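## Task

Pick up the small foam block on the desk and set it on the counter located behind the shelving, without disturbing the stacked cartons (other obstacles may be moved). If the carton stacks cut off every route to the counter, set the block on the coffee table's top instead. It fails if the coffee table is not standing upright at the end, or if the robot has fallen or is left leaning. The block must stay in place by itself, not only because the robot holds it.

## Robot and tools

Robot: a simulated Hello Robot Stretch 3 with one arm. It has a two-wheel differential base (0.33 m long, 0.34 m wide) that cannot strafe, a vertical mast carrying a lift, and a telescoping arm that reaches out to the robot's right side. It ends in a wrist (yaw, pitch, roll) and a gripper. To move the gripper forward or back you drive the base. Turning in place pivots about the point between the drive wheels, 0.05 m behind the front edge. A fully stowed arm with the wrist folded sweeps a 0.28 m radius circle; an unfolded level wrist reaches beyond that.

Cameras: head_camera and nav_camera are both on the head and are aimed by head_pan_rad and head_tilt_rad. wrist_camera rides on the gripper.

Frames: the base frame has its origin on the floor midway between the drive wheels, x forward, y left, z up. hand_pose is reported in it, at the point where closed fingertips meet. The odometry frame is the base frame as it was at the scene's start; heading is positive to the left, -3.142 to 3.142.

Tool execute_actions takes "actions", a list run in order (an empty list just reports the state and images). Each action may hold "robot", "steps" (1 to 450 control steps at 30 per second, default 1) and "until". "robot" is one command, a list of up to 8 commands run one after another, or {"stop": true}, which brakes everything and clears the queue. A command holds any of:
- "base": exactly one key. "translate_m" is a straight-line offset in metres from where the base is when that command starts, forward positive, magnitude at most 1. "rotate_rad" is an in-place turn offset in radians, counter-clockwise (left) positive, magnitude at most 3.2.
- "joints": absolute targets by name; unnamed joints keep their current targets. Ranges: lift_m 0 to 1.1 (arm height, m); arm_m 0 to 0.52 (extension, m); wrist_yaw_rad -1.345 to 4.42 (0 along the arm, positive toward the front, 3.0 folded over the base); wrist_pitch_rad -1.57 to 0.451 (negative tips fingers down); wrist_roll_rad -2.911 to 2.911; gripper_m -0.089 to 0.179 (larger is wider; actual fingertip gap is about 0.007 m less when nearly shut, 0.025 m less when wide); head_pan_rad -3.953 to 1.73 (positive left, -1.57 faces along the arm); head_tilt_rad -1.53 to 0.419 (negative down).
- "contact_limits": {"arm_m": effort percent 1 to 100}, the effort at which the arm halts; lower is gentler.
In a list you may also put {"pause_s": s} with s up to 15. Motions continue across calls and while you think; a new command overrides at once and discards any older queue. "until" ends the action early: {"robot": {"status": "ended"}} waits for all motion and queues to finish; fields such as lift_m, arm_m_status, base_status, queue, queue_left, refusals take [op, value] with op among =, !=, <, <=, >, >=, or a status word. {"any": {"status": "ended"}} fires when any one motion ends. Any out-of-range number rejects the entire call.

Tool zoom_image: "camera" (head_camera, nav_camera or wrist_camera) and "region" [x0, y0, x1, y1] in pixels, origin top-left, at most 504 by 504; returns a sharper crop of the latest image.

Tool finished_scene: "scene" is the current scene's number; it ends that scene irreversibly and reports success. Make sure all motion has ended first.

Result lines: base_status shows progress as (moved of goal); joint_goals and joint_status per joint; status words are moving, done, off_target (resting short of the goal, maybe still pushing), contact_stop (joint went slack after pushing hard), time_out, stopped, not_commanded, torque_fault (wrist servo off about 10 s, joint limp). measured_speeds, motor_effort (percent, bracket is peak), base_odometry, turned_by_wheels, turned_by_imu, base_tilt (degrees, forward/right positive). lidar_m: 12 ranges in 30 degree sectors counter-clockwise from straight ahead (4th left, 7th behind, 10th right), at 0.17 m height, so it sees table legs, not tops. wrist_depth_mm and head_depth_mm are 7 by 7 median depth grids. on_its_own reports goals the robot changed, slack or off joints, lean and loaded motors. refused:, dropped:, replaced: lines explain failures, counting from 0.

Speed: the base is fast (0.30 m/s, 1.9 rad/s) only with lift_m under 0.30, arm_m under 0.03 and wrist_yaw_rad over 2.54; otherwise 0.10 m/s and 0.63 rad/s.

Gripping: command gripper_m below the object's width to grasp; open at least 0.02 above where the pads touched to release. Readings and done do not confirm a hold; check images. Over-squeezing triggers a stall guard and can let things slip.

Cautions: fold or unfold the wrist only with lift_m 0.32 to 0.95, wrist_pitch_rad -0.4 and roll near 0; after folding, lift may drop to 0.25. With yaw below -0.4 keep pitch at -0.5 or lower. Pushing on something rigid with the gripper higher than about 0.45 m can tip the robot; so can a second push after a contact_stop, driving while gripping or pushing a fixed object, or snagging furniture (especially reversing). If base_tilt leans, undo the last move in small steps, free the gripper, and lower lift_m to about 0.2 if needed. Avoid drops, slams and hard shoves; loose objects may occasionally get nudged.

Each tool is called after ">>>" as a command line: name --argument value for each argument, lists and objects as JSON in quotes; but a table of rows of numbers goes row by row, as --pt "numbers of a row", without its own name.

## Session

>>> execute_actions --actions '[{"robot":{"joints":{"head_tilt_rad":-0.6}},"steps":99,"until":{"robot":{"status":"ended"}}}]'

>>> execute_actions --actions '[{"robot":{"joints":{"head_pan_rad":1.3}},"steps":99,"until":{"robot":{"status":"ended"}}}]'

>>> execute_actions --actions '[{"robot":{"joints":{"head_pan_rad":-1.7}},"steps":150,"until":{"robot":{"status":"ended"}}}]'

>>> execute_actions --actions '[{"robot":{"joints":{"head_pan_rad":-3.4}},"steps":99,"until":{"robot":{"status":"ended"}}}]'

Scene clock: 0.90 s.
robot.base_odometry: x=+0.000 y=+0.000 heading=+0.000 (m, m, rad; robot's odometry frame)
robot.turned_by_wheels: +0.000 (rad since the last result)
robot.turned_by_imu: +0.000 (rad since the last result)
robot.base_tilt: forward=-0.6 right=-0.4 (deg)
robot.lidar_m: 0.73 0.95 1.88 1.94 2.00 1.50 1.87 1.94 1.87 1.10 0.72 0.69
robot.head_depth_mm: 574 598 654 1227 1087 964 1186 / 594 626 685 1259 1086 1330 1207 / 683 728 742 1024 1053 1322 1233 / 614 676 745 842 964 1119 1256 / 646 712 786 1358 1128 1424 1285 / 703 757 836 1250 1213 1364 1285 / 735 798 1089 1099 1298 1436 1293
robot.base_status: not_commanded
robot.joint_positions: lift_m=+0.573 arm_m=+0.002 wrist_yaw_rad=+3.127 wrist_pitch_rad=-0.622 wrist_roll_rad=+0.003 gripper_m=+0.037 head_pan_rad=+0.009 head_tilt_rad=-0.592
robot.joint_goals: lift_m=+0.573 arm_m=+0.002 wrist_yaw_rad=+3.127 wrist_pitch_rad=-0.622 wrist_roll_rad=+0.003 gripper_m=+0.037 head_pan_rad=+0.009 head_tilt_rad=-0.600
robot.joint_status: lift_m=not_commanded arm_m=not_commanded wrist_yaw_rad=not_commanded wrist_pitch_rad=not_commanded wrist_roll_rad=not_commanded gripper_m=not_commanded head_pan_rad=not_commanded head_tilt_rad=done
robot.measured_speeds: translate_m=+0.000 rotate_rad=+0.000 lift_m=+0.000 arm_m=+0.000 wrist_yaw_rad=+0.000 wrist_pitch_rad=+0.000 wrist_roll_rad=+0.000 head_pan_rad=+0.000 head_tilt_rad=+0.000
robot: refusals=0 queue=done queue_left=0
robot.motor_effort: left_wheel=+0(0) right_wheel=+1(1) lift_m=+24(24) arm_m=+0(1) wrist_yaw_rad=+1(1) wrist_pitch_rad=+4(4) wrist_roll_rad=+0(0) gripper_m=+0(0) head_pan_rad=+0(0) head_tilt_rad=-4(31) (%)
robot.hand_pose: x=-0.0184 y=+0.0470 z=+0.5431 quat_wxyz=(+0.222, +0.675, +0.211, +0.671) (m; robot's base frame)
robot.wrist_depth_mm: - - - - - - - / - - - - - - - / - - - - - - - / - - - - - 987 970 / 896 887 885 859 868 842 834 / 799 794 763 768 - 749 718 / 716 694 703 - 664 664 650
pictures: head_camera (sideways: a quarter turn clockwise sets it upright), nav_camera (sideways: a quarter turn counterclockwise sets it upright), wrist_camera
Images, in order (width x height): head_camera 896x504, nav_camera 672x504, wrist_camera 644x364.

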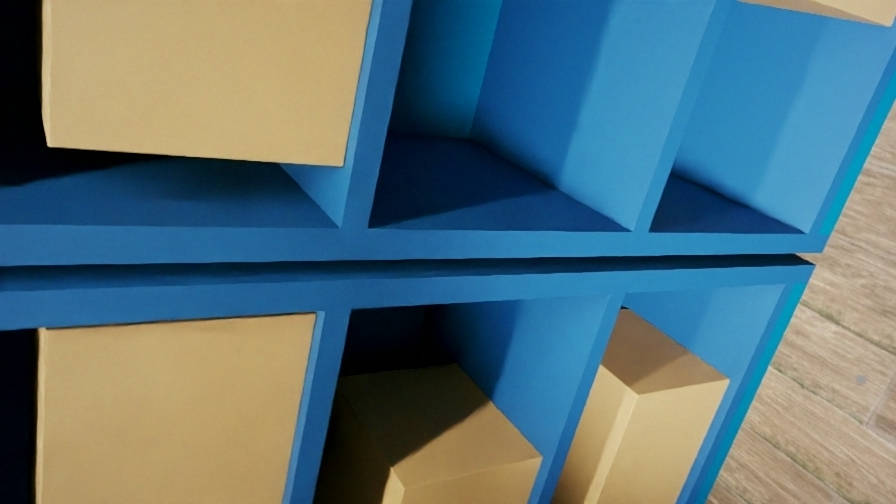

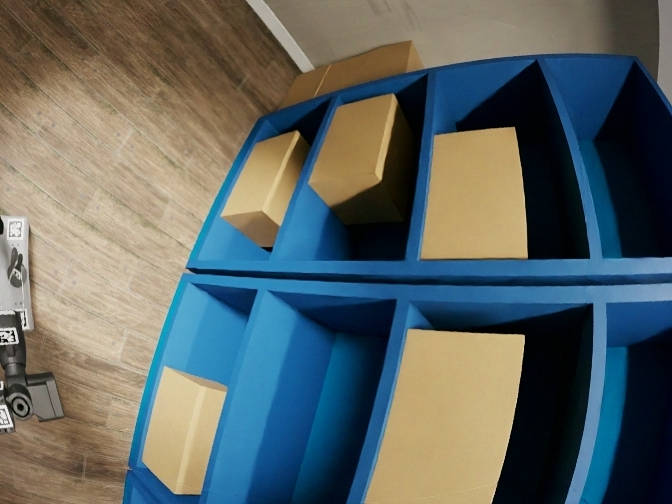

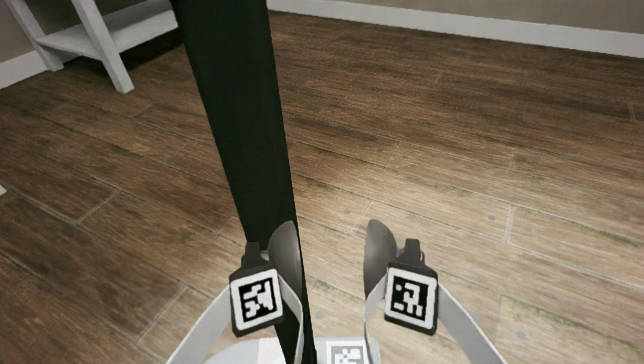

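Scene clock: 2.10 s.
robot.base_odometry: x=+0.000 y=+0.000 heading=+0.000 (m, m, rad; robot's odometry frame)
robot.turned_by_wheels: +0.000 (rad since the last result)
robot.turned_by_imu: +0.000 (rad since the last result)
robot.base_tilt: forward=-0.7 right=-0.2 (deg)
robot.lidar_m: 0.73 0.95 1.88 1.94 2.00 1.50 1.86 1.94 1.88 1.10 0.72 0.69
robot.head_depth_mm: 1587 1734 1925 2133 1860 1511 1281 / 1615 1750 1954 2145 1861 1512 1283 / 1621 1795 1966 2196 1872 1515 1283 / 1647 1808 2012 2207 1865 1515 1285 / 1658 1828 2045 2229 1863 1515 1275 / 1696 1862 2091 2275 1868 1523 1291 / 1715 1888 2131 2331 1848 1535 1288
robot.base_status: not_commanded
robot.joint_positions: lift_m=+0.573 arm_m=+0.002 wrist_yaw_rad=+3.127 wrist_pitch_rad=-0.622 wrist_roll_rad=+0.003 gripper_m=+0.037 head_pan_rad=+1.293 head_tilt_rad=-0.592
robot.joint_goals: lift_m=+0.573 arm_m=+0.002 wrist_yaw_rad=+3.127 wrist_pitch_rad=-0.622 wrist_roll_rad=+0.003 gripper_m=+0.037 head_pan_rad=+1.300 head_tilt_rad=-0.600
robot.joint_status: lift_m=not_commanded arm_m=not_commanded wrist_yaw_rad=not_commanded wrist_pitch_rad=not_commanded wrist_roll_rad=not_commanded gripper_m=not_commanded head_pan_rad=done head_tilt_rad=done
robot.measured_speeds: translate_m=+0.000 rotate_rad=+0.000 lift_m=+0.000 arm_m=+0.000 wrist_yaw_rad=+0.000 wrist_pitch_rad=+0.000 wrist_roll_rad=+0.000 head_pan_rad=+0.000 head_tilt_rad=+0.000
robot: refusals=0 queue=done queue_left=0
robot.motor_effort: left_wheel=+0(0) right_wheel=+1(1) lift_m=+25(25) arm_m=+0(0) wrist_yaw_rad=+0(0) wrist_pitch_rad=+4(4) wrist_roll_rad=+0(0) gripper_m=+0(0) head_pan_rad=+4(50) head_tilt_rad=-3(1) (%)
robot.hand_pose: x=-0.0184 y=+0.0470 z=+0.5431 quat_wxyz=(+0.222, +0.675, +0.211, +0.671) (m; robot's base frame)
robot.wrist_depth_mm: - - - - - - - / - - - - - - - / - - - - - - - / - - - - 999 988 986 / 904 907 882 866 884 834 845 / 787 794 782 767 - 753 736 / 695 692 682 - 660 666 669
pictures: head_camera (sideways: a quarter turn clockwise sets it upright), nav_camera (sideways: a quarter turn counterclockwise sets it upright), wrist_camera
Images, in order (width x height): head_camera 896x504, nav_camera 672x504, wrist_camera 644x364.

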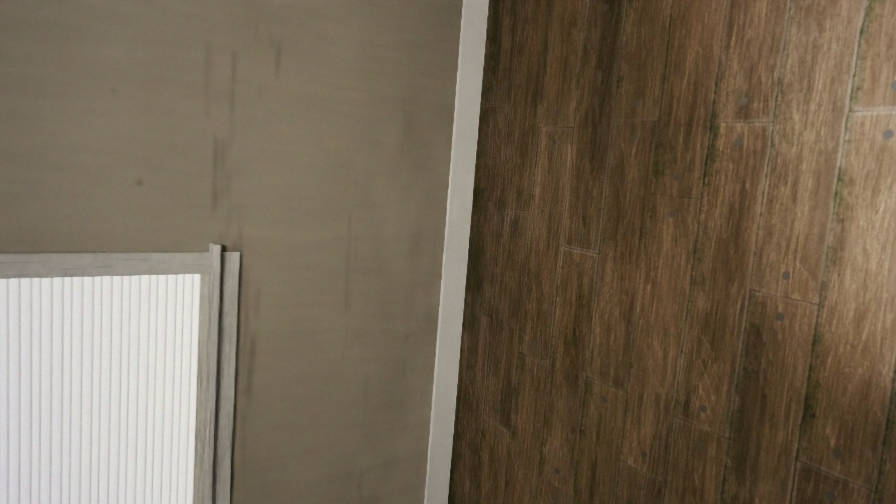

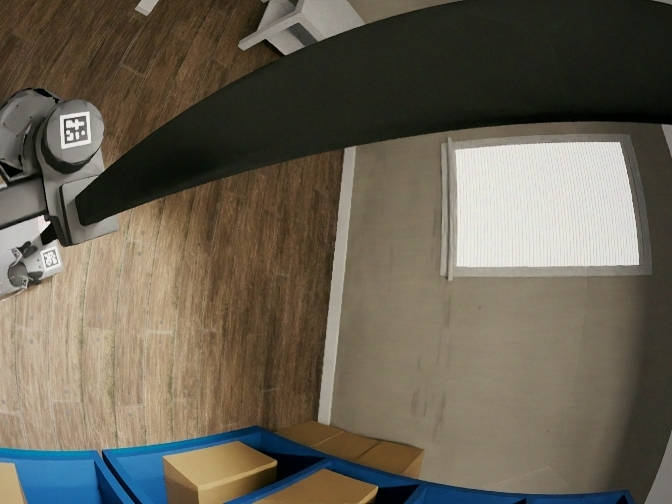

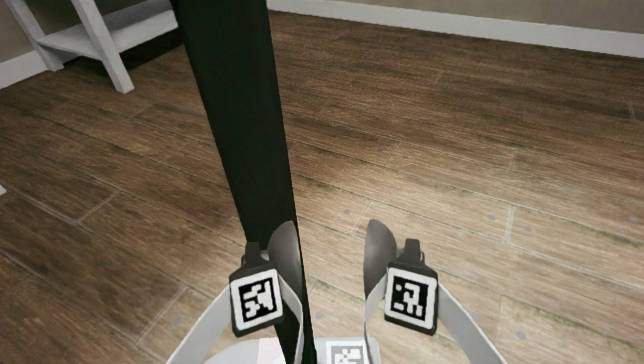

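Scene clock: 3.97 s.
robot.base_odometry: x=+0.000 y=+0.000 heading=+0.000 (m, m, rad; robot's odometry frame)
robot.turned_by_wheels: +0.000 (rad since the last result)
robot.turned_by_imu: +0.000 (rad since the last result)
robot.base_tilt: forward=-0.7 right=-0.4 (deg)
robot.lidar_m: 0.72 0.95 1.88 1.94 2.00 1.50 1.87 1.94 1.88 1.10 0.71 0.69
robot.head_depth_mm: 1573 1730 1881 2103 1859 1516 1283 / 1609 1765 1938 2104 1854 1510 1289 / 1666 1813 2023 2196 1864 1516 1277 / 1709 1883 2061 2233 1859 1527 1279 / 1703 1716 1749 1929 1808 1515 1284 / 1382 1332 1651 1512 1584 1497 1292 / 1059 1075 1272 1203 1417 1429 1271
robot.base_status: not_commanded
robot.joint_positions: lift_m=+0.573 arm_m=+0.002 wrist_yaw_rad=+3.127 wrist_pitch_rad=-0.622 wrist_roll_rad=+0.003 gripper_m=+0.037 head_pan_rad=-1.693 head_tilt_rad=-0.593
robot.joint_goals: lift_m=+0.573 arm_m=+0.002 wrist_yaw_rad=+3.127 wrist_pitch_rad=-0.622 wrist_roll_rad=+0.003 gripper_m=+0.037 head_pan_rad=-1.700 head_tilt_rad=-0.600
robot.joint_status: lift_m=not_commanded arm_m=not_commanded wrist_yaw_rad=not_commanded wrist_pitch_rad=not_commanded wrist_roll_rad=not_commanded gripper_m=not_commanded head_pan_rad=done head_tilt_rad=done
robot.measured_speeds: translate_m=+0.000 rotate_rad=+0.000 lift_m=+0.000 arm_m=+0.000 wrist_yaw_rad=+0.000 wrist_pitch_rad=+0.000 wrist_roll_rad=+0.000 head_pan_rad=+0.000 head_tilt_rad=+0.000
robot: refusals=0 queue=done queue_left=0
robot.motor_effort: left_wheel=+0(0) right_wheel=+1(1) lift_m=+25(25) arm_m=+0(1) wrist_yaw_rad=+0(1) wrist_pitch_rad=+4(4) wrist_roll_rad=+0(0) gripper_m=+0(0) head_pan_rad=-4(51) head_tilt_rad=-4(2) (%)
robot.hand_pose: x=-0.0184 y=+0.0470 z=+0.5431 quat_wxyz=(+0.222, +0.675, +0.211, +0.671) (m; robot's base frame)
robot.wrist_depth_mm: - - - - - - - / - - - - - - - / - - - - - - - / - - - 986 981 - 968 / 901 890 902 882 877 846 864 / 827 773 778 752 - 765 743 / 711 689 685 - 674 667 655
pictures: head_camera (sideways: a quarter turn clockwise sets it upright), nav_camera (sideways: a quarter turn counterclockwise sets it upright), wrist_camera
Images, in order (width x height): head_camera 896x504, nav_camera 672x504, wrist_camera 644x364.

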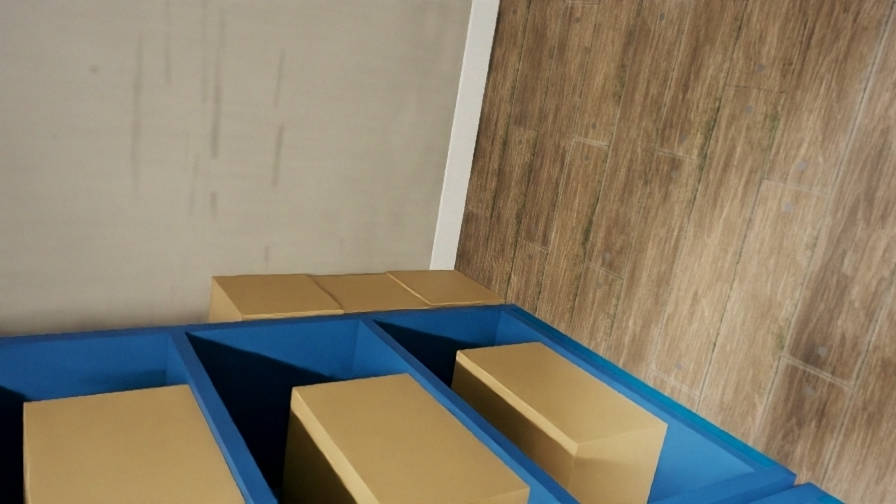

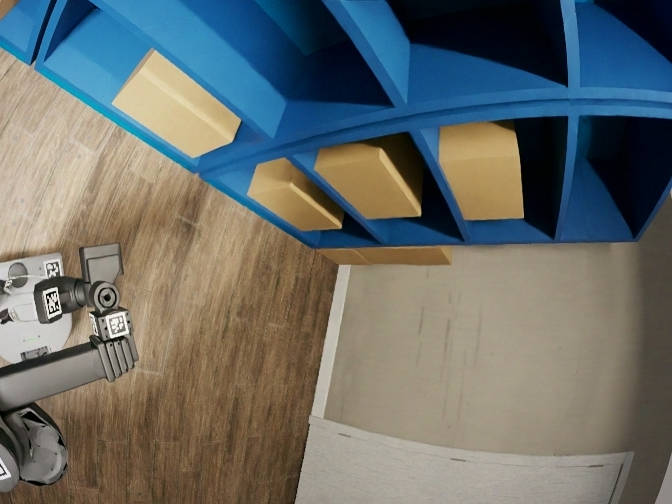

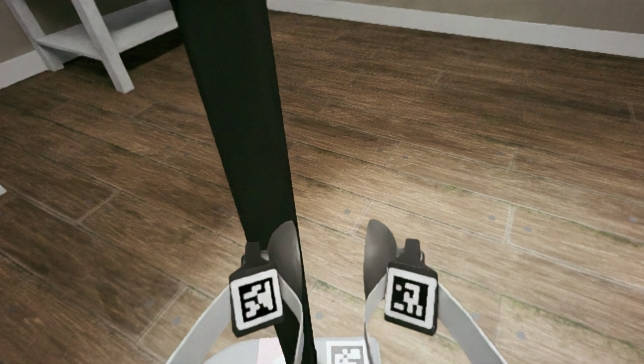

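Scene clock: 5.30 s.
robot.base_odometry: x=+0.000 y=+0.000 heading=+0.000 (m, m, rad; robot's odometry frame)
robot.turned_by_wheels: +0.000 (rad since the last result)
robot.turned_by_imu: +0.000 (rad since the last result)
robot.base_tilt: forward=-0.7 right=-0.3 (deg)
robot.lidar_m: 0.73 0.95 1.88 1.94 2.00 1.49 1.87 1.93 1.87 1.10 0.71 0.69
robot.head_depth_mm: 1627 1466 1979 2163 1846 1510 1287 / 1666 1478 1948 2159 1842 1517 1282 / 1674 1478 2044 2215 1853 1522 1280 / 1715 1481 2084 2271 1851 1518 1282 / 1735 1481 2155 2310 1855 1520 1288 / 1763 1498 2179 2354 1860 1521 1283 / 1803 1488 2238 2332 1864 1518 1289
robot.base_status: not_commanded
robot.joint_positions: lift_m=+0.573 arm_m=+0.002 wrist_yaw_rad=+3.127 wrist_pitch_rad=-0.622 wrist_roll_rad=+0.003 gripper_m=+0.037 head_pan_rad=-3.393 head_tilt_rad=-0.593
robot.joint_goals: lift_m=+0.573 arm_m=+0.002 wrist_yaw_rad=+3.127 wrist_pitch_rad=-0.622 wrist_roll_rad=+0.003 gripper_m=+0.037 head_pan_rad=-3.400 head_tilt_rad=-0.600
robot.joint_status: lift_m=not_commanded arm_m=not_commanded wrist_yaw_rad=not_commanded wrist_pitch_rad=not_commanded wrist_roll_rad=not_commanded gripper_m=not_commanded head_pan_rad=done head_tilt_rad=done
robot.measured_speeds: translate_m=+0.000 rotate_rad=+0.000 lift_m=+0.000 arm_m=+0.000 wrist_yaw_rad=+0.000 wrist_pitch_rad=+0.000 wrist_roll_rad=+0.000 head_pan_rad=+0.000 head_tilt_rad=+0.000
robot: refusals=0 queue=done queue_left=0
robot.motor_effort: left_wheel=+0(0) right_wheel=+1(1) lift_m=+24(24) arm_m=-1(1) wrist_yaw_rad=+0(0) wrist_pitch_rad=+4(4) wrist_roll_rad=+0(0) gripper_m=+0(0) head_pan_rad=-4(50) head_tilt_rad=-2(2) (%)
robot.hand_pose: x=-0.0184 y=+0.0470 z=+0.5431 quat_wxyz=(+0.222, +0.675, +0.211, +0.671) (m; robot's base frame)
robot.wrist_depth_mm: - - - - - - - / - - - - - - - / - - - - - - - / - - - - 979 999 979 / 922 864 905 886 902 845 847 / 777 787 782 766 - 738 750 / 702 694 692 - 673 663 656
pictures: head_camera (sideways: a quarter turn clockwise sets it upright), nav_camera (sideways: a quarter turn counterclockwise sets it upright), wrist_camera
Images, in order (width x height): head_camera 896x504, nav_camera 672x504, wrist_camera 644x364.

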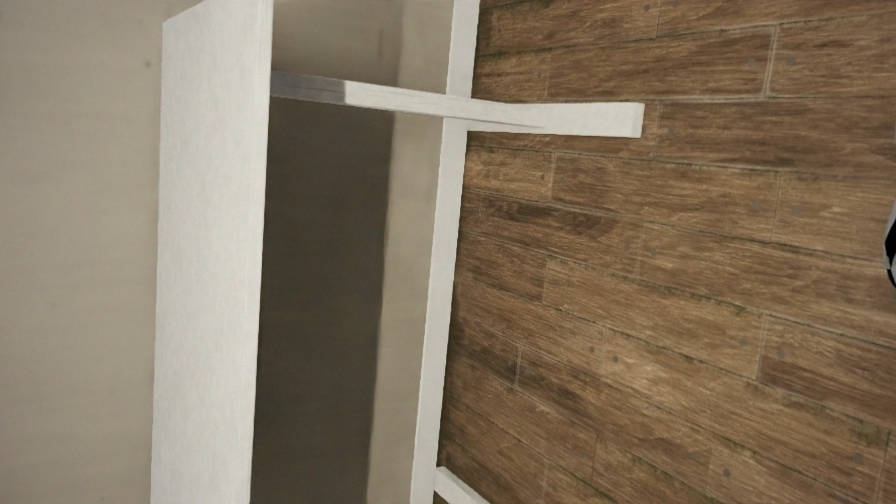

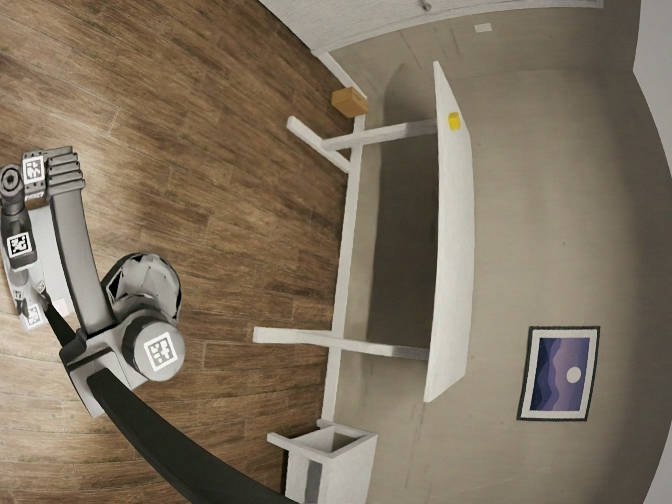

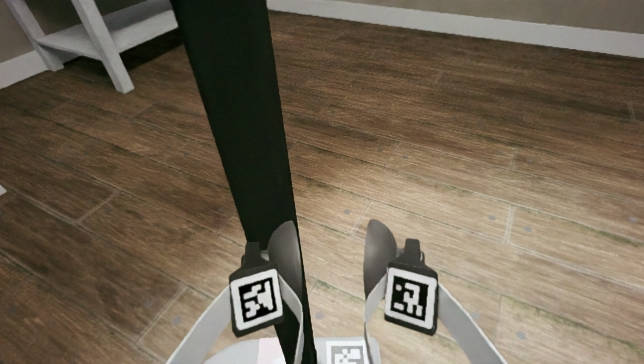

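>>> execute_actions --actions '[{"robot":[{"base":{"rotate_rad":-2.62},"joints":{"lift_m":0.28,"wrist_pitch_rad":-0.4,"head_pan_rad":-1.57,"head_tilt_rad":-0.6}},{"base":{"translate_m":1}},{"base":{"translate_m":0.36}},{"base":{"rotate_rad":0.63},"joints":{"lift_m":0.9}}],"steps":450,"until":{"robot":{"status":"ended"}}},{"steps":450,"until":{"robot":{"status":"ended"}}}]'

Scene clock: 25.70 s.
robot.base_odometry: x=-1.179 y=-0.678 heading=-1.990 (m, m, rad; robot's odometry frame)
robot.turned_by_wheels: -1.990 (rad since the last result)
robot.turned_by_imu: -1.988 (rad since the last result)
robot.base_tilt: forward=-0.6 right=-0.3 (deg)
robot.lidar_m: 0.70 0.73 1.11 1.40 1.47 2.25 1.98 1.46 1.25 0.77 0.90 0.71
robot.head_depth_mm: 1041 1143 881 594 1631 1605 - / 1036 1139 883 611 1624 1594 - / 1038 1140 888 632 1637 1513 - / 1037 1144 891 631 1028 1415 - / 1045 1144 942 632 1628 1516 - / 1044 1152 1272 1406 1632 1520 1313 / 1043 1142 1261 1436 1580 1382 1289
robot.base_status: done (rotate_rad +0.6299 of +0.6300)
robot.joint_positions: lift_m=+0.900 arm_m=+0.002 wrist_yaw_rad=+3.127 wrist_pitch_rad=-0.417 wrist_roll_rad=+0.003 gripper_m=+0.037 head_pan_rad=-1.577 head_tilt_rad=-0.593
robot.joint_goals: lift_m=+0.900 arm_m=+0.002 wrist_yaw_rad=+3.127 wrist_pitch_rad=-0.400 wrist_roll_rad=+0.003 gripper_m=+0.037 head_pan_rad=-1.570 head_tilt_rad=-0.600
robot.joint_status: lift_m=done arm_m=not_commanded wrist_yaw_rad=not_commanded wrist_pitch_rad=done wrist_roll_rad=not_commanded gripper_m=not_commanded head_pan_rad=done head_tilt_rad=done
robot.measured_speeds: translate_m=+0.000 rotate_rad=+0.000 lift_m=+0.000 arm_m=+0.000 wrist_yaw_rad=+0.000 wrist_pitch_rad=+0.000 wrist_roll_rad=+0.000 head_pan_rad=+0.000 head_tilt_rad=+0.000
robot: refusals=0 queue=done queue_left=0
robot.motor_effort: left_wheel=-1(11) right_wheel=+3(11) lift_m=+31(33) arm_m=-1(1) wrist_yaw_rad=-1(0) wrist_pitch_rad=+6(5) wrist_roll_rad=+0(0) gripper_m=+0(0) head_pan_rad=+4(50) head_tilt_rad=-3(1) (%)
robot.hand_pose: x=-0.0180 y=+0.0773 z=+0.9125 quat_wxyz=(+0.152, +0.694, +0.141, +0.690) (m; robot's base frame)
robot.wrist_depth_mm: - - - - - - - / - - - - - - - / - - - - - - - / - - - - - - - / - - - - - - - / - - - - - - - / - - - - - - -
pictures: head_camera (sideways: a quarter turn clockwise sets it upright), nav_camera (sideways: a quarter turn counterclockwise sets it upright), wrist_camera
Images, in order (width x height): head_camera 896x504, nav_camera 672x504, wrist_camera 644x364.

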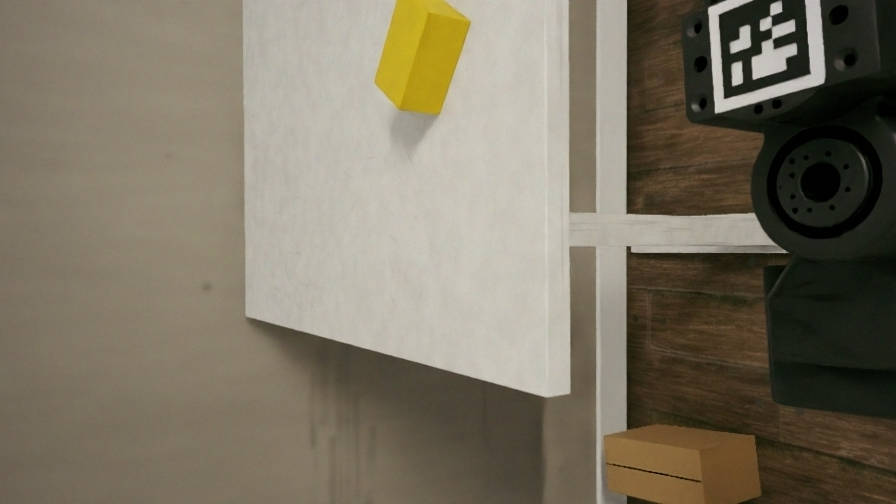

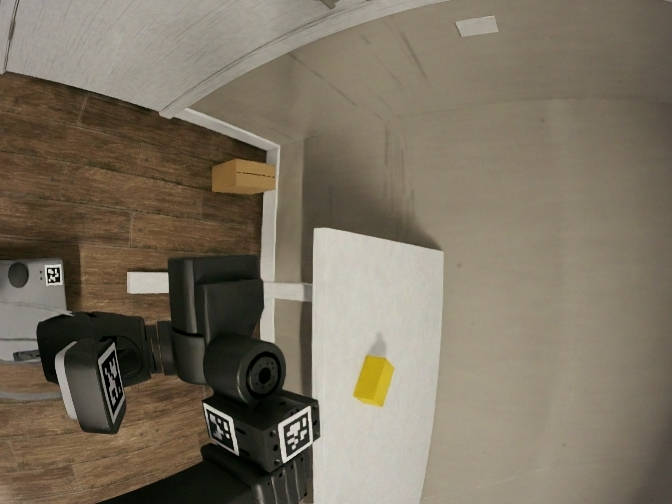

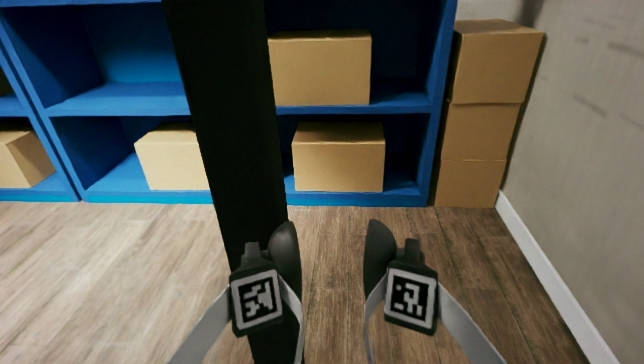

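>>> execute_actions --actions '[{"robot":[{"base":{"translate_m":-0.39},"joints":{"wrist_yaw_rad":1.0,"gripper_m":0.17,"lift_m":1.07,"head_pan_rad":-1.3}},{"joints":{"arm_m":0.31}}],"steps":450,"until":{"robot":{"status":"ended"}}}]'

Scene clock: 36.00 s.
robot.base_odometry: x=-1.020 y=-0.322 heading=-1.990 (m, m, rad; robot's odometry frame)
robot.turned_by_wheels: +0.000 (rad since the last result)
robot.turned_by_imu: +0.000 (rad since the last result)
robot.base_tilt: forward=-0.7 right=-0.2 (deg)
robot.lidar_m: 1.08 1.18 1.45 1.42 1.52 2.22 2.40 1.13 1.21 1.19 0.82 1.11
robot.head_depth_mm: 951 - 831 629 505 1517 1284 / 1001 1071 792 631 523 1514 1282 / 1023 1151 837 628 523 1514 1291 / 1057 1154 839 607 542 1523 1283 / 1090 1184 917 598 1083 1334 1272 / 1119 1233 945 632 1760 1523 1291 / 1147 1276 1342 636 1605 1527 1282
robot.base_status: done (translate_m -0.3900 of -0.3900)
robot.joint_positions: lift_m=+1.070 arm_m=+0.310 wrist_yaw_rad=+1.001 wrist_pitch_rad=-0.417 wrist_roll_rad=+0.003 gripper_m=+0.170 head_pan_rad=-1.307 head_tilt_rad=-0.593
robot.joint_goals: lift_m=+1.070 arm_m=+0.310 wrist_yaw_rad=+1.000 wrist_pitch_rad=-0.400 wrist_roll_rad=+0.003 gripper_m=+0.170 head_pan_rad=-1.300 head_tilt_rad=-0.600
robot.joint_status: lift_m=done arm_m=done wrist_yaw_rad=done wrist_pitch_rad=done wrist_roll_rad=not_commanded gripper_m=done head_pan_rad=done head_tilt_rad=done
robot.measured_speeds: translate_m=+0.000 rotate_rad=+0.000 lift_m=+0.000 arm_m=+0.000 wrist_yaw_rad=+0.000 wrist_pitch_rad=+0.000 wrist_roll_rad=+0.000 head_pan_rad=+0.000 head_tilt_rad=+0.000
robot: refusals=0 queue=done queue_left=0
robot.motor_effort: left_wheel=-1(6) right_wheel=+4(4) lift_m=+31(31) arm_m=+2(1) wrist_yaw_rad=+0(2) wrist_pitch_rad=+6(6) wrist_roll_rad=+0(0) gripper_m=+0(84) head_pan_rad=+4(25) head_tilt_rad=-3(2) (%)
robot.hand_pose: x=+0.1676 y=-0.5761 z=+1.0826 quat_wxyz=(+0.677, +0.461, -0.538, +0.203) (m; robot's base frame)
robot.wrist_depth_mm: 751 822 908 - 964 711 574 / 773 872 - - - 743 592 / 820 938 - - - 606 580 / 876 - - 479 470 464 454 / 939 401 386 391 377 377 366 / 989 330 324 319 315 311 313 / - 272 276 224 270 269 -
pictures: head_camera (sideways: a quarter turn clockwise sets it upright), nav_camera (sideways: a quarter turn counterclockwise sets it upright), wrist_camera
Images, in order (width x height): head_camera 896x504, nav_camera 672x504, wrist_camera 644x364.

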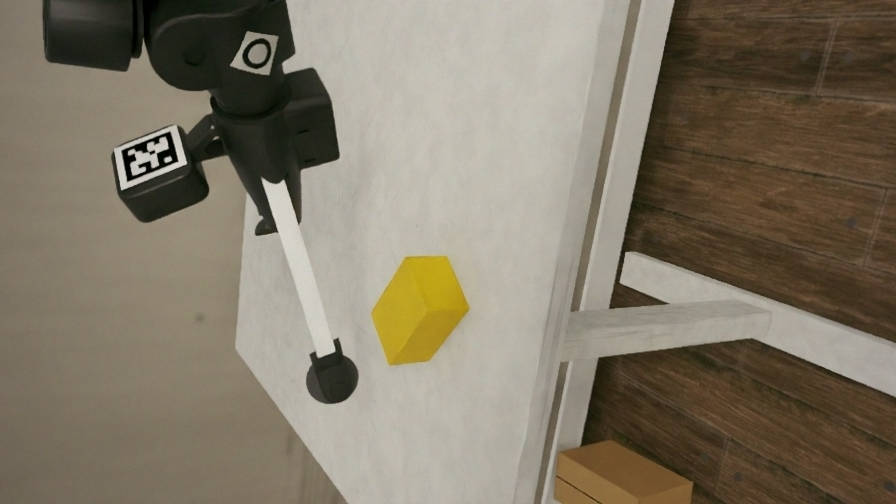

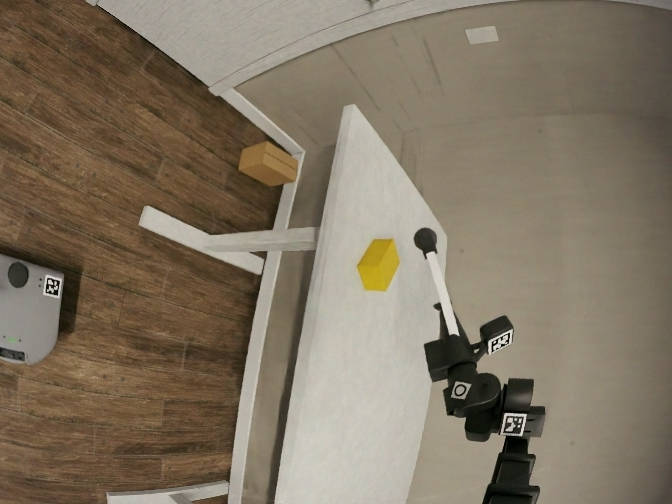

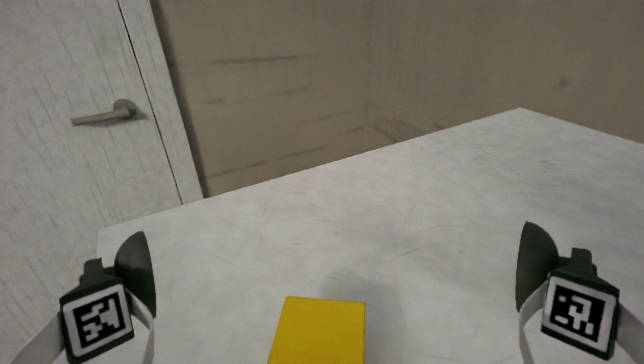

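>>> execute_actions --actions '[{"robot":[{"joints":{"lift_m":0.965,"arm_m":0.295}},{"joints":{"gripper_m":0.09}}],"steps":450,"until":{"robot":{"status":"ended"}}}]'

Scene clock: 40.13 s.
robot.base_odometry: x=-1.020 y=-0.322 heading=-1.990 (m, m, rad; robot's odometry frame)
robot.turned_by_wheels: +0.000 (rad since the last result)
robot.turned_by_imu: +0.000 (rad since the last result)
robot.base_tilt: forward=-0.7 right=-0.3 (deg)
robot.lidar_m: 1.08 1.18 1.45 1.42 1.52 2.22 2.40 1.13 1.21 1.19 0.82 1.10
robot.head_depth_mm: 978 1056 - 580 505 1510 1279 / 1002 1101 936 583 522 1522 1292 / 1026 1126 997 582 523 1502 1289 / 1052 1153 887 606 542 1518 1283 / 1083 1178 892 599 1080 1338 1264 / 1116 1228 892 634 1761 1527 1293 / 1142 1268 1339 634 1595 1526 1291
robot.base_status: done (translate_m -0.3900 of -0.3900)
robot.joint_positions: lift_m=+0.965 arm_m=+0.295 wrist_yaw_rad=+1.001 wrist_pitch_rad=-0.417 wrist_roll_rad=+0.003 gripper_m=+0.090 head_pan_rad=-1.307 head_tilt_rad=-0.593
robot.joint_goals: lift_m=+0.965 arm_m=+0.295 wrist_yaw_rad=+1.000 wrist_pitch_rad=-0.400 wrist_roll_rad=+0.003 gripper_m=+0.090 head_pan_rad=-1.300 head_tilt_rad=-0.600
robot.joint_status: lift_m=done arm_m=done wrist_yaw_rad=done wrist_pitch_rad=done wrist_roll_rad=not_commanded gripper_m=done head_pan_rad=done head_tilt_rad=done
robot.measured_speeds: translate_m=+0.000 rotate_rad=+0.000 lift_m=+0.000 arm_m=+0.000 wrist_yaw_rad=+0.000 wrist_pitch_rad=+0.000 wrist_roll_rad=+0.000 head_pan_rad=+0.000 head_tilt_rad=+0.000
robot: refusals=0 queue=done queue_left=0
robot.motor_effort: left_wheel=-1(1) right_wheel=+3(3) lift_m=+15(30) arm_m=-3(2) wrist_yaw_rad=-1(1) wrist_pitch_rad=+6(6) wrist_roll_rad=+0(0) gripper_m=+0(84) head_pan_rad=+3(3) head_tilt_rad=-2(3) (%)
robot.hand_pose: x=+0.1676 y=-0.5615 z=+0.9784 quat_wxyz=(+0.677, +0.461, -0.538, +0.203) (m; robot's base frame)
robot.wrist_depth_mm: 761 824 958 - 968 726 581 / 778 876 - - 882 519 496 / 848 884 381 369 361 353 342 / 861 289 286 193 269 267 262 / 900 229 228 153 211 217 211 / 207 192 133 130 171 182 178 / 170 162 153 141 152 152 154
pictures: head_camera (sideways: a quarter turn clockwise sets it upright), nav_camera (sideways: a quarter turn counterclockwise sets it upright), wrist_camera
Images, in order (width x height): head_camera 896x504, nav_camera 672x504, wrist_camera 644x364.

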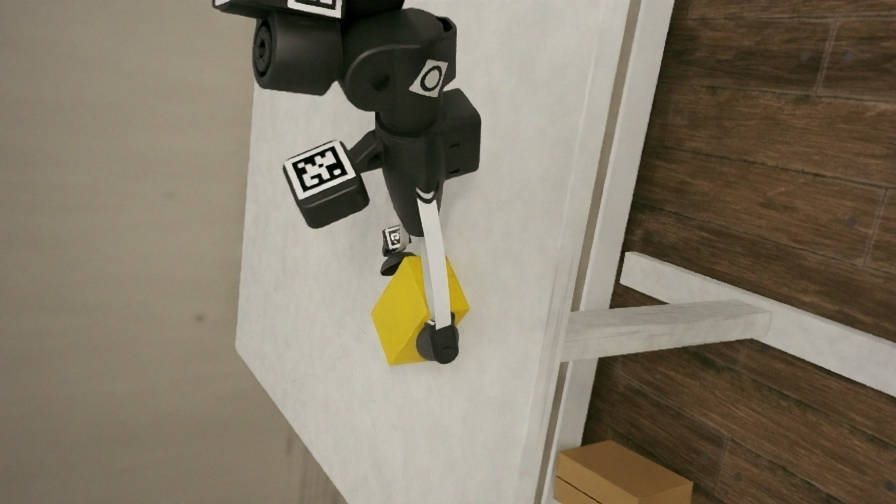

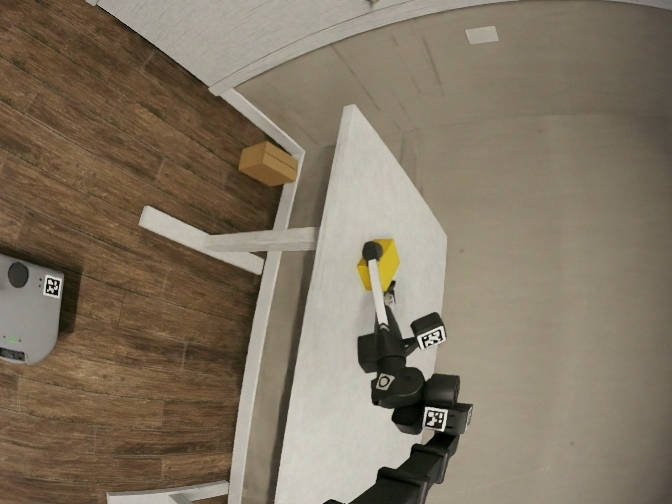

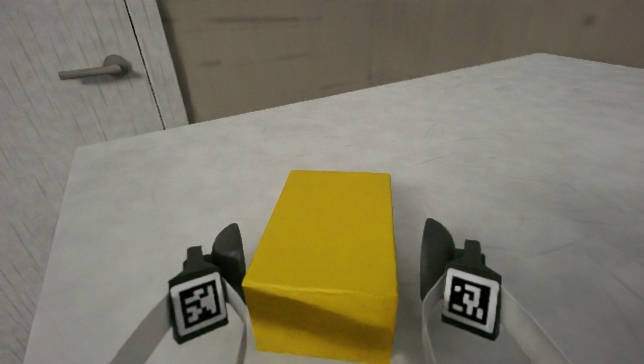

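>>> execute_actions --actions '[{"robot":[{"base":{"translate_m":0.018},"joints":{"lift_m":0.96}},{"joints":{"gripper_m":0.005}},{"joints":{"lift_m":1.0}},{"joints":{"arm_m":0,"wrist_yaw_rad":1.6,"head_pan_rad":-3,"head_tilt_rad":-0.7}},{"joints":{"wrist_yaw_rad":2.7,"lift_m":0.28}}],"steps":450,"until":{"robot":{"status":"ended"}}},{"steps":450,"until":{"robot":{"status":"ended"}}}]'

>>> execute_actions --actions '[{"robot":[{"base":{"translate_m":-1}},{"base":{"translate_m":-0.75},"joints":{"head_pan_rad":-3.9,"head_tilt_rad":-0.6}}],"steps":450,"until":{"robot":{"status":"ended"}}}]'

>>> execute_actions --actions '[{"robot":{"joints":{"head_pan_rad":-1.9,"head_tilt_rad":-0.8,"lift_m":0.6}},"steps":450,"until":{"robot":{"status":"ended"}}}]'

Scene clock: 56.30 s.
robot.base_odometry: x=-1.028 y=-0.338 heading=-1.990 (m, m, rad; robot's odometry frame)
robot.turned_by_wheels: +0.000 (rad since the last result)
robot.turned_by_imu: +0.002 (rad since the last result)
robot.base_tilt: forward=-0.7 right=-0.4 (deg)
robot.lidar_m: 1.07 1.16 1.46 1.42 1.52 2.21 2.42 1.14 1.22 1.19 0.82 1.09
robot.head_depth_mm: 2306 2564 2734 2082 1691 1422 1226 / 2333 2616 2728 2102 1686 1410 1220 / 2365 2615 2705 2093 1694 1410 1223 / 2377 2673 2735 2071 1688 1420 1224 / 2465 2658 2627 2081 1697 1416 1223 / 2475 2635 1956 1976 1679 1421 1220 / 2431 1026 1950 2019 1682 1414 1227
robot.base_status: done (translate_m +0.0180 of +0.0180)
robot.joint_positions: lift_m=+0.280 arm_m=+0.002 wrist_yaw_rad=+2.697 wrist_pitch_rad=-0.419 wrist_roll_rad=+0.003 gripper_m=+0.018 head_pan_rad=-2.993 head_tilt_rad=-0.691
robot.joint_goals: lift_m=+0.280 arm_m=+0.000 wrist_yaw_rad=+2.700 wrist_pitch_rad=-0.400 wrist_roll_rad=+0.003 gripper_m=+0.017 head_pan_rad=-3.000 head_tilt_rad=-0.700
robot.joint_status: lift_m=done arm_m=done wrist_yaw_rad=done wrist_pitch_rad=done wrist_roll_rad=not_commanded gripper_m=done head_pan_rad=done head_tilt_rad=done
robot.measured_speeds: translate_m=+0.000 rotate_rad=+0.000 lift_m=+0.000 arm_m=+0.000 wrist_yaw_rad=+0.000 wrist_pitch_rad=+0.000 wrist_roll_rad=+0.000 head_pan_rad=+0.000 head_tilt_rad=+0.000
robot: refusals=0 queue=done queue_left=0
robot.on_its_own: gripper_m is held at +0.017, not at your +0.005, by its stall guard, which is not easing now
robot.motor_effort: left_wheel=-1(4) right_wheel=+3(9) lift_m=+16(36) arm_m=-2(3) wrist_yaw_rad=+2(0) wrist_pitch_rad=+7(7) wrist_roll_rad=+0(0) gripper_m=-21(98) head_pan_rad=-4(50) head_tilt_rad=-4(10) (%)
robot.hand_pose: x=+0.0751 y=+0.0551 z=+0.2929 quat_wxyz=(+0.296, +0.708, -0.009, +0.641) (m; robot's base frame)
robot.wrist_depth_mm: - - - - - - 950 / - - - - - - 985 / - - - - - - 928 / 851 821 822 732 744 752 752 / 703 650 668 145 148 624 611 / - 539 123 121 120 522 514 / - - - 120 117 437 440
pictures: head_camera (sideways: a quarter turn clockwise sets it upright), nav_camera (sideways: a quarter turn counterclockwise sets it upright), wrist_camera
Images, in order (width x height): head_camera 896x504, nav_camera 672x504, wrist_camera 644x364.

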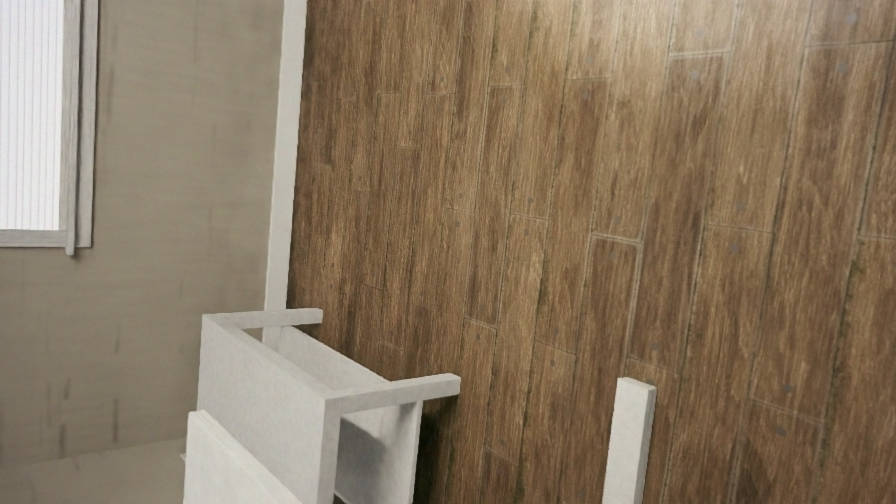

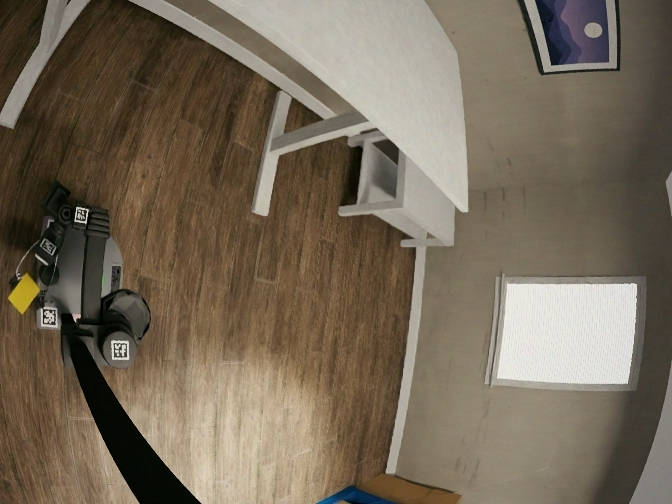

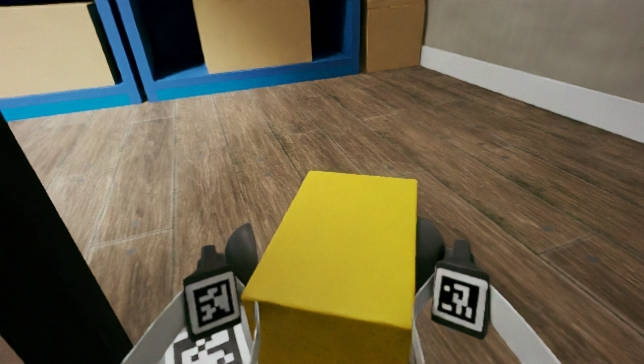

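Scene clock: 65.53 s.
robot.base_odometry: x=-0.315 y=+1.261 heading=-1.990 (m, m, rad; robot's odometry frame)
robot.turned_by_wheels: +0.000 (rad since the last result)
robot.turned_by_imu: -0.006 (rad since the last result)
robot.base_tilt: forward=-0.7 right=-0.2 (deg)
robot.lidar_m: 2.82 2.07 1.59 1.56 1.23 0.94 0.93 0.77 1.08 1.01 0.53 1.04
robot.head_depth_mm: - - - - - - 1248 / - - - - - - - / 1183 1312 1463 1642 1779 1501 1301 / 1077 1186 1319 1487 1662 1505 1276 / 995 1083 1194 1334 1507 1511 1280 / 914 991 1080 1201 1351 1435 1277 / 855 923 991 1095 1209 1344 1278
robot.base_status: done (translate_m -0.7500 of -0.7500)
robot.joint_positions: lift_m=+0.280 arm_m=+0.002 wrist_yaw_rad=+2.698 wrist_pitch_rad=-0.419 wrist_roll_rad=+0.003 gripper_m=+0.018 head_pan_rad=-3.893 head_tilt_rad=-0.605
robot.joint_goals: lift_m=+0.280 arm_m=+0.000 wrist_yaw_rad=+2.700 wrist_pitch_rad=-0.400 wrist_roll_rad=+0.003 gripper_m=+0.017 head_pan_rad=-3.900 head_tilt_rad=-0.600
robot.joint_status: lift_m=done arm_m=done wrist_yaw_rad=done wrist_pitch_rad=done wrist_roll_rad=not_commanded gripper_m=done head_pan_rad=done head_tilt_rad=done
robot.measured_speeds: translate_m=+0.000 rotate_rad=+0.000 lift_m=+0.000 arm_m=+0.000 wrist_yaw_rad=+0.000 wrist_pitch_rad=+0.000 wrist_roll_rad=+0.000 head_pan_rad=+0.000 head_tilt_rad=+0.000
robot: refusals=0 queue=done queue_left=0
robot.on_its_own: gripper_m is held at +0.017, not at your +0.005, by its stall guard, which is not easing now
robot.motor_effort: left_wheel=-1(10) right_wheel=+2(6) lift_m=+16(15) arm_m=-2(2) wrist_yaw_rad=+2(1) wrist_pitch_rad=+7(7) wrist_roll_rad=+0(0) gripper_m=-21(20) head_pan_rad=-4(50) head_tilt_rad=+3(9) (%)
robot.hand_pose: x=+0.0750 y=+0.0552 z=+0.2929 quat_wxyz=(+0.296, +0.708, -0.009, +0.641) (m; robot's base frame)
robot.wrist_depth_mm: - - - - - - - / - - - - - - - / - - - - - 994 981 / 840 836 808 723 738 774 742 / - 651 668 145 148 614 609 / - 540 123 121 120 516 506 / - - - 120 117 439 444
pictures: head_camera (sideways: a quarter turn clockwise sets it upright), nav_camera (sideways: a quarter turn counterclockwise sets it upright), wrist_camera
Images, in order (width x height): head_camera 896x504, nav_camera 672x504, wrist_camera 644x364.

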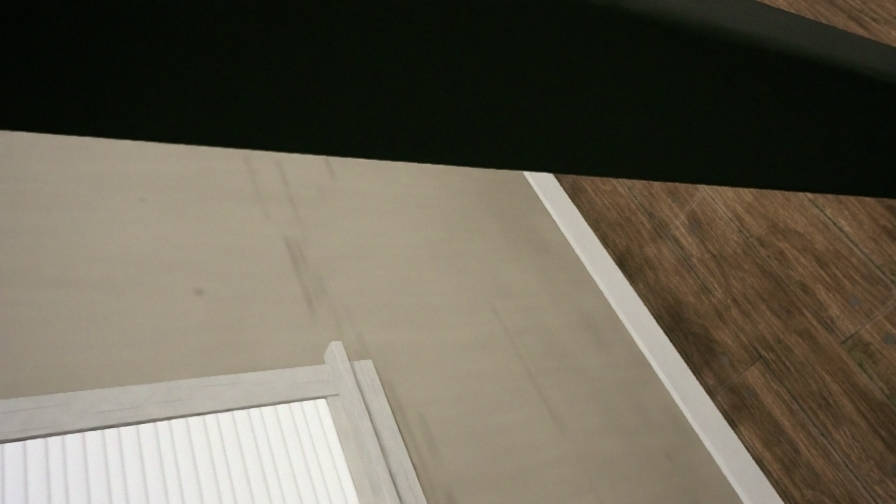

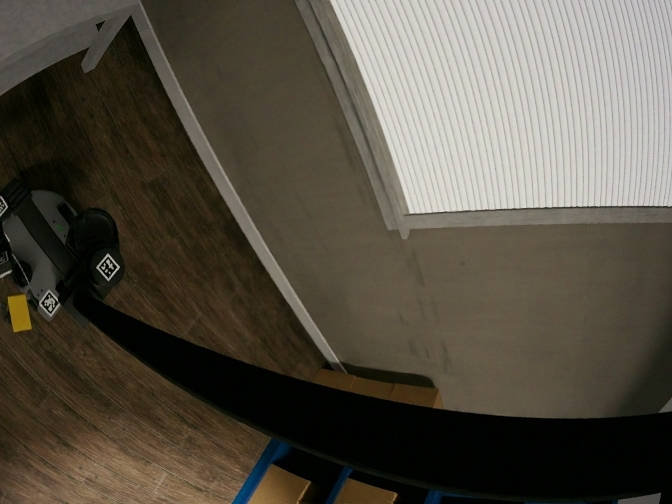

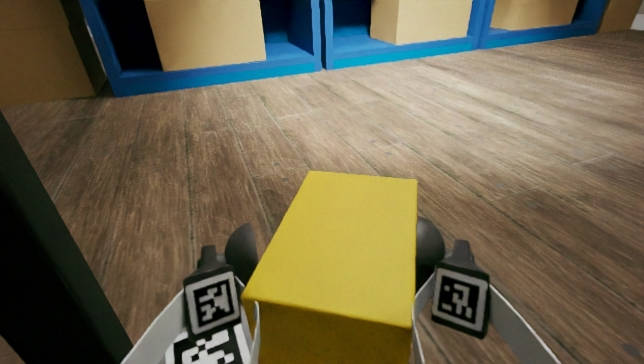

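Scene clock: 69.17 s.
robot.base_odometry: x=-0.315 y=+1.261 heading=-1.990 (m, m, rad; robot's odometry frame)
robot.turned_by_wheels: +0.000 (rad since the last result)
robot.turned_by_imu: +0.000 (rad since the last result)
robot.base_tilt: forward=-0.7 right=-0.3 (deg)
robot.lidar_m: 2.81 2.07 1.59 1.56 1.23 0.95 0.93 0.76 1.08 1.01 0.53 1.04
robot.head_depth_mm: 1091 1255 1478 1586 1056 1319 1185 / 1054 1212 1392 1211 1035 1319 1190 / 1016 1166 1350 1206 1004 1288 - / 987 1113 1294 1203 1006 1236 1221 / 951 1076 1236 1201 1011 1183 1212 / 924 1035 1189 1205 1011 925 1195 / 897 1003 1140 1198 1004 902 1135
robot.base_status: done (translate_m -0.7500 of -0.7500)
robot.joint_positions: lift_m=+0.600 arm_m=+0.002 wrist_yaw_rad=+2.698 wrist_pitch_rad=-0.419 wrist_roll_rad=+0.003 gripper_m=+0.018 head_pan_rad=-1.907 head_tilt_rad=-0.790
robot.joint_goals: lift_m=+0.600 arm_m=+0.000 wrist_yaw_rad=+2.700 wrist_pitch_rad=-0.400 wrist_roll_rad=+0.003 gripper_m=+0.017 head_pan_rad=-1.900 head_tilt_rad=-0.800
robot.joint_status: lift_m=done arm_m=done wrist_yaw_rad=done wrist_pitch_rad=done wrist_roll_rad=not_commanded gripper_m=done head_pan_rad=done head_tilt_rad=done
robot.measured_speeds: translate_m=+0.000 rotate_rad=+0.000 lift_m=+0.000 arm_m=+0.000 wrist_yaw_rad=+0.000 wrist_pitch_rad=+0.000 wrist_roll_rad=+0.000 head_pan_rad=+0.000 head_tilt_rad=+0.000
robot: refusals=0 queue=done queue_left=0
robot.on_its_own: gripper_m is held at +0.017, not at your +0.005, by its stall guard, which is not easing now
robot.motor_effort: left_wheel=+0(1) right_wheel=+2(2) lift_m=+32(35) arm_m=-2(2) wrist_yaw_rad=+1(1) wrist_pitch_rad=+7(7) wrist_roll_rad=+0(0) gripper_m=-20(20) head_pan_rad=+3(50) head_tilt_rad=-4(17) (%)
robot.hand_pose: x=+0.0750 y=+0.0552 z=+0.6121 quat_wxyz=(+0.296, +0.708, -0.009, +0.641) (m; robot's base frame)
robot.wrist_depth_mm: - - - - - - - / - - - - - - - / - - - - - - - / - - - - - - - / - - - 145 149 - - / - 964 123 121 120 907 902 / - 851 786 120 117 786 765
pictures: head_camera (sideways: a quarter turn clockwise sets it upright), nav_camera (sideways: a quarter turn counterclockwise sets it upright), wrist_camera
Images, in order (width x height): head_camera 896x504, nav_camera 672x504, wrist_camera 644x364.

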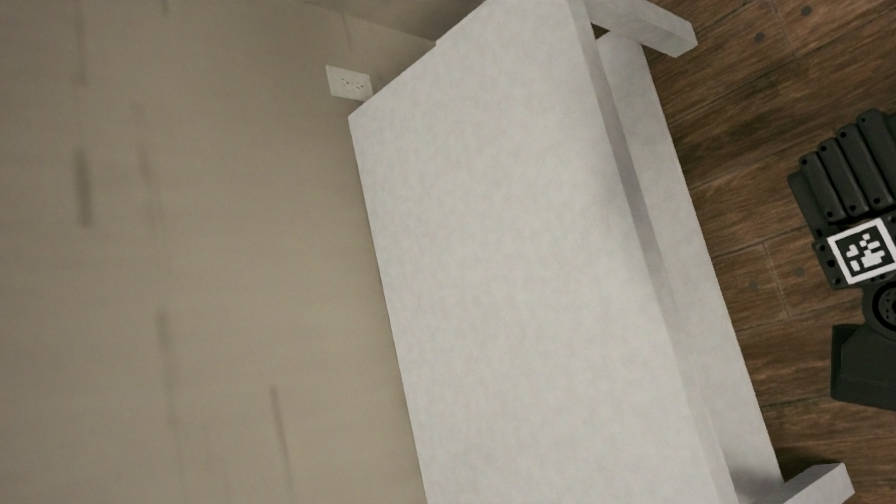

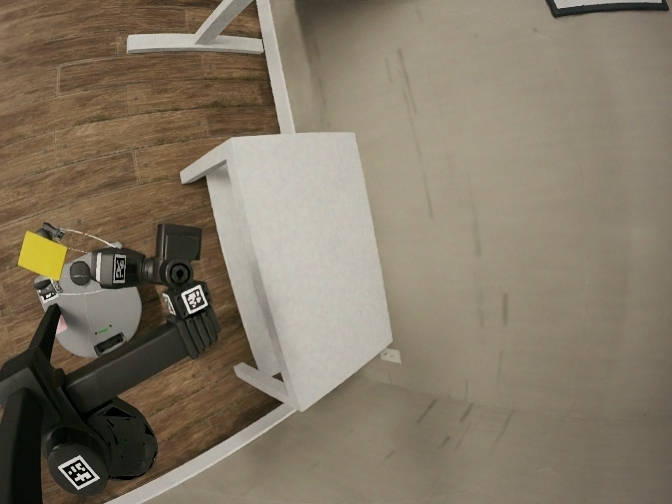

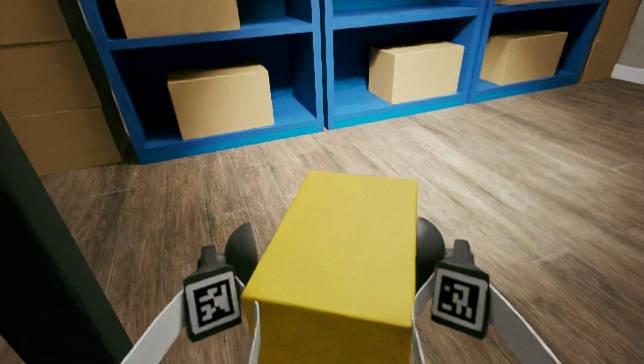

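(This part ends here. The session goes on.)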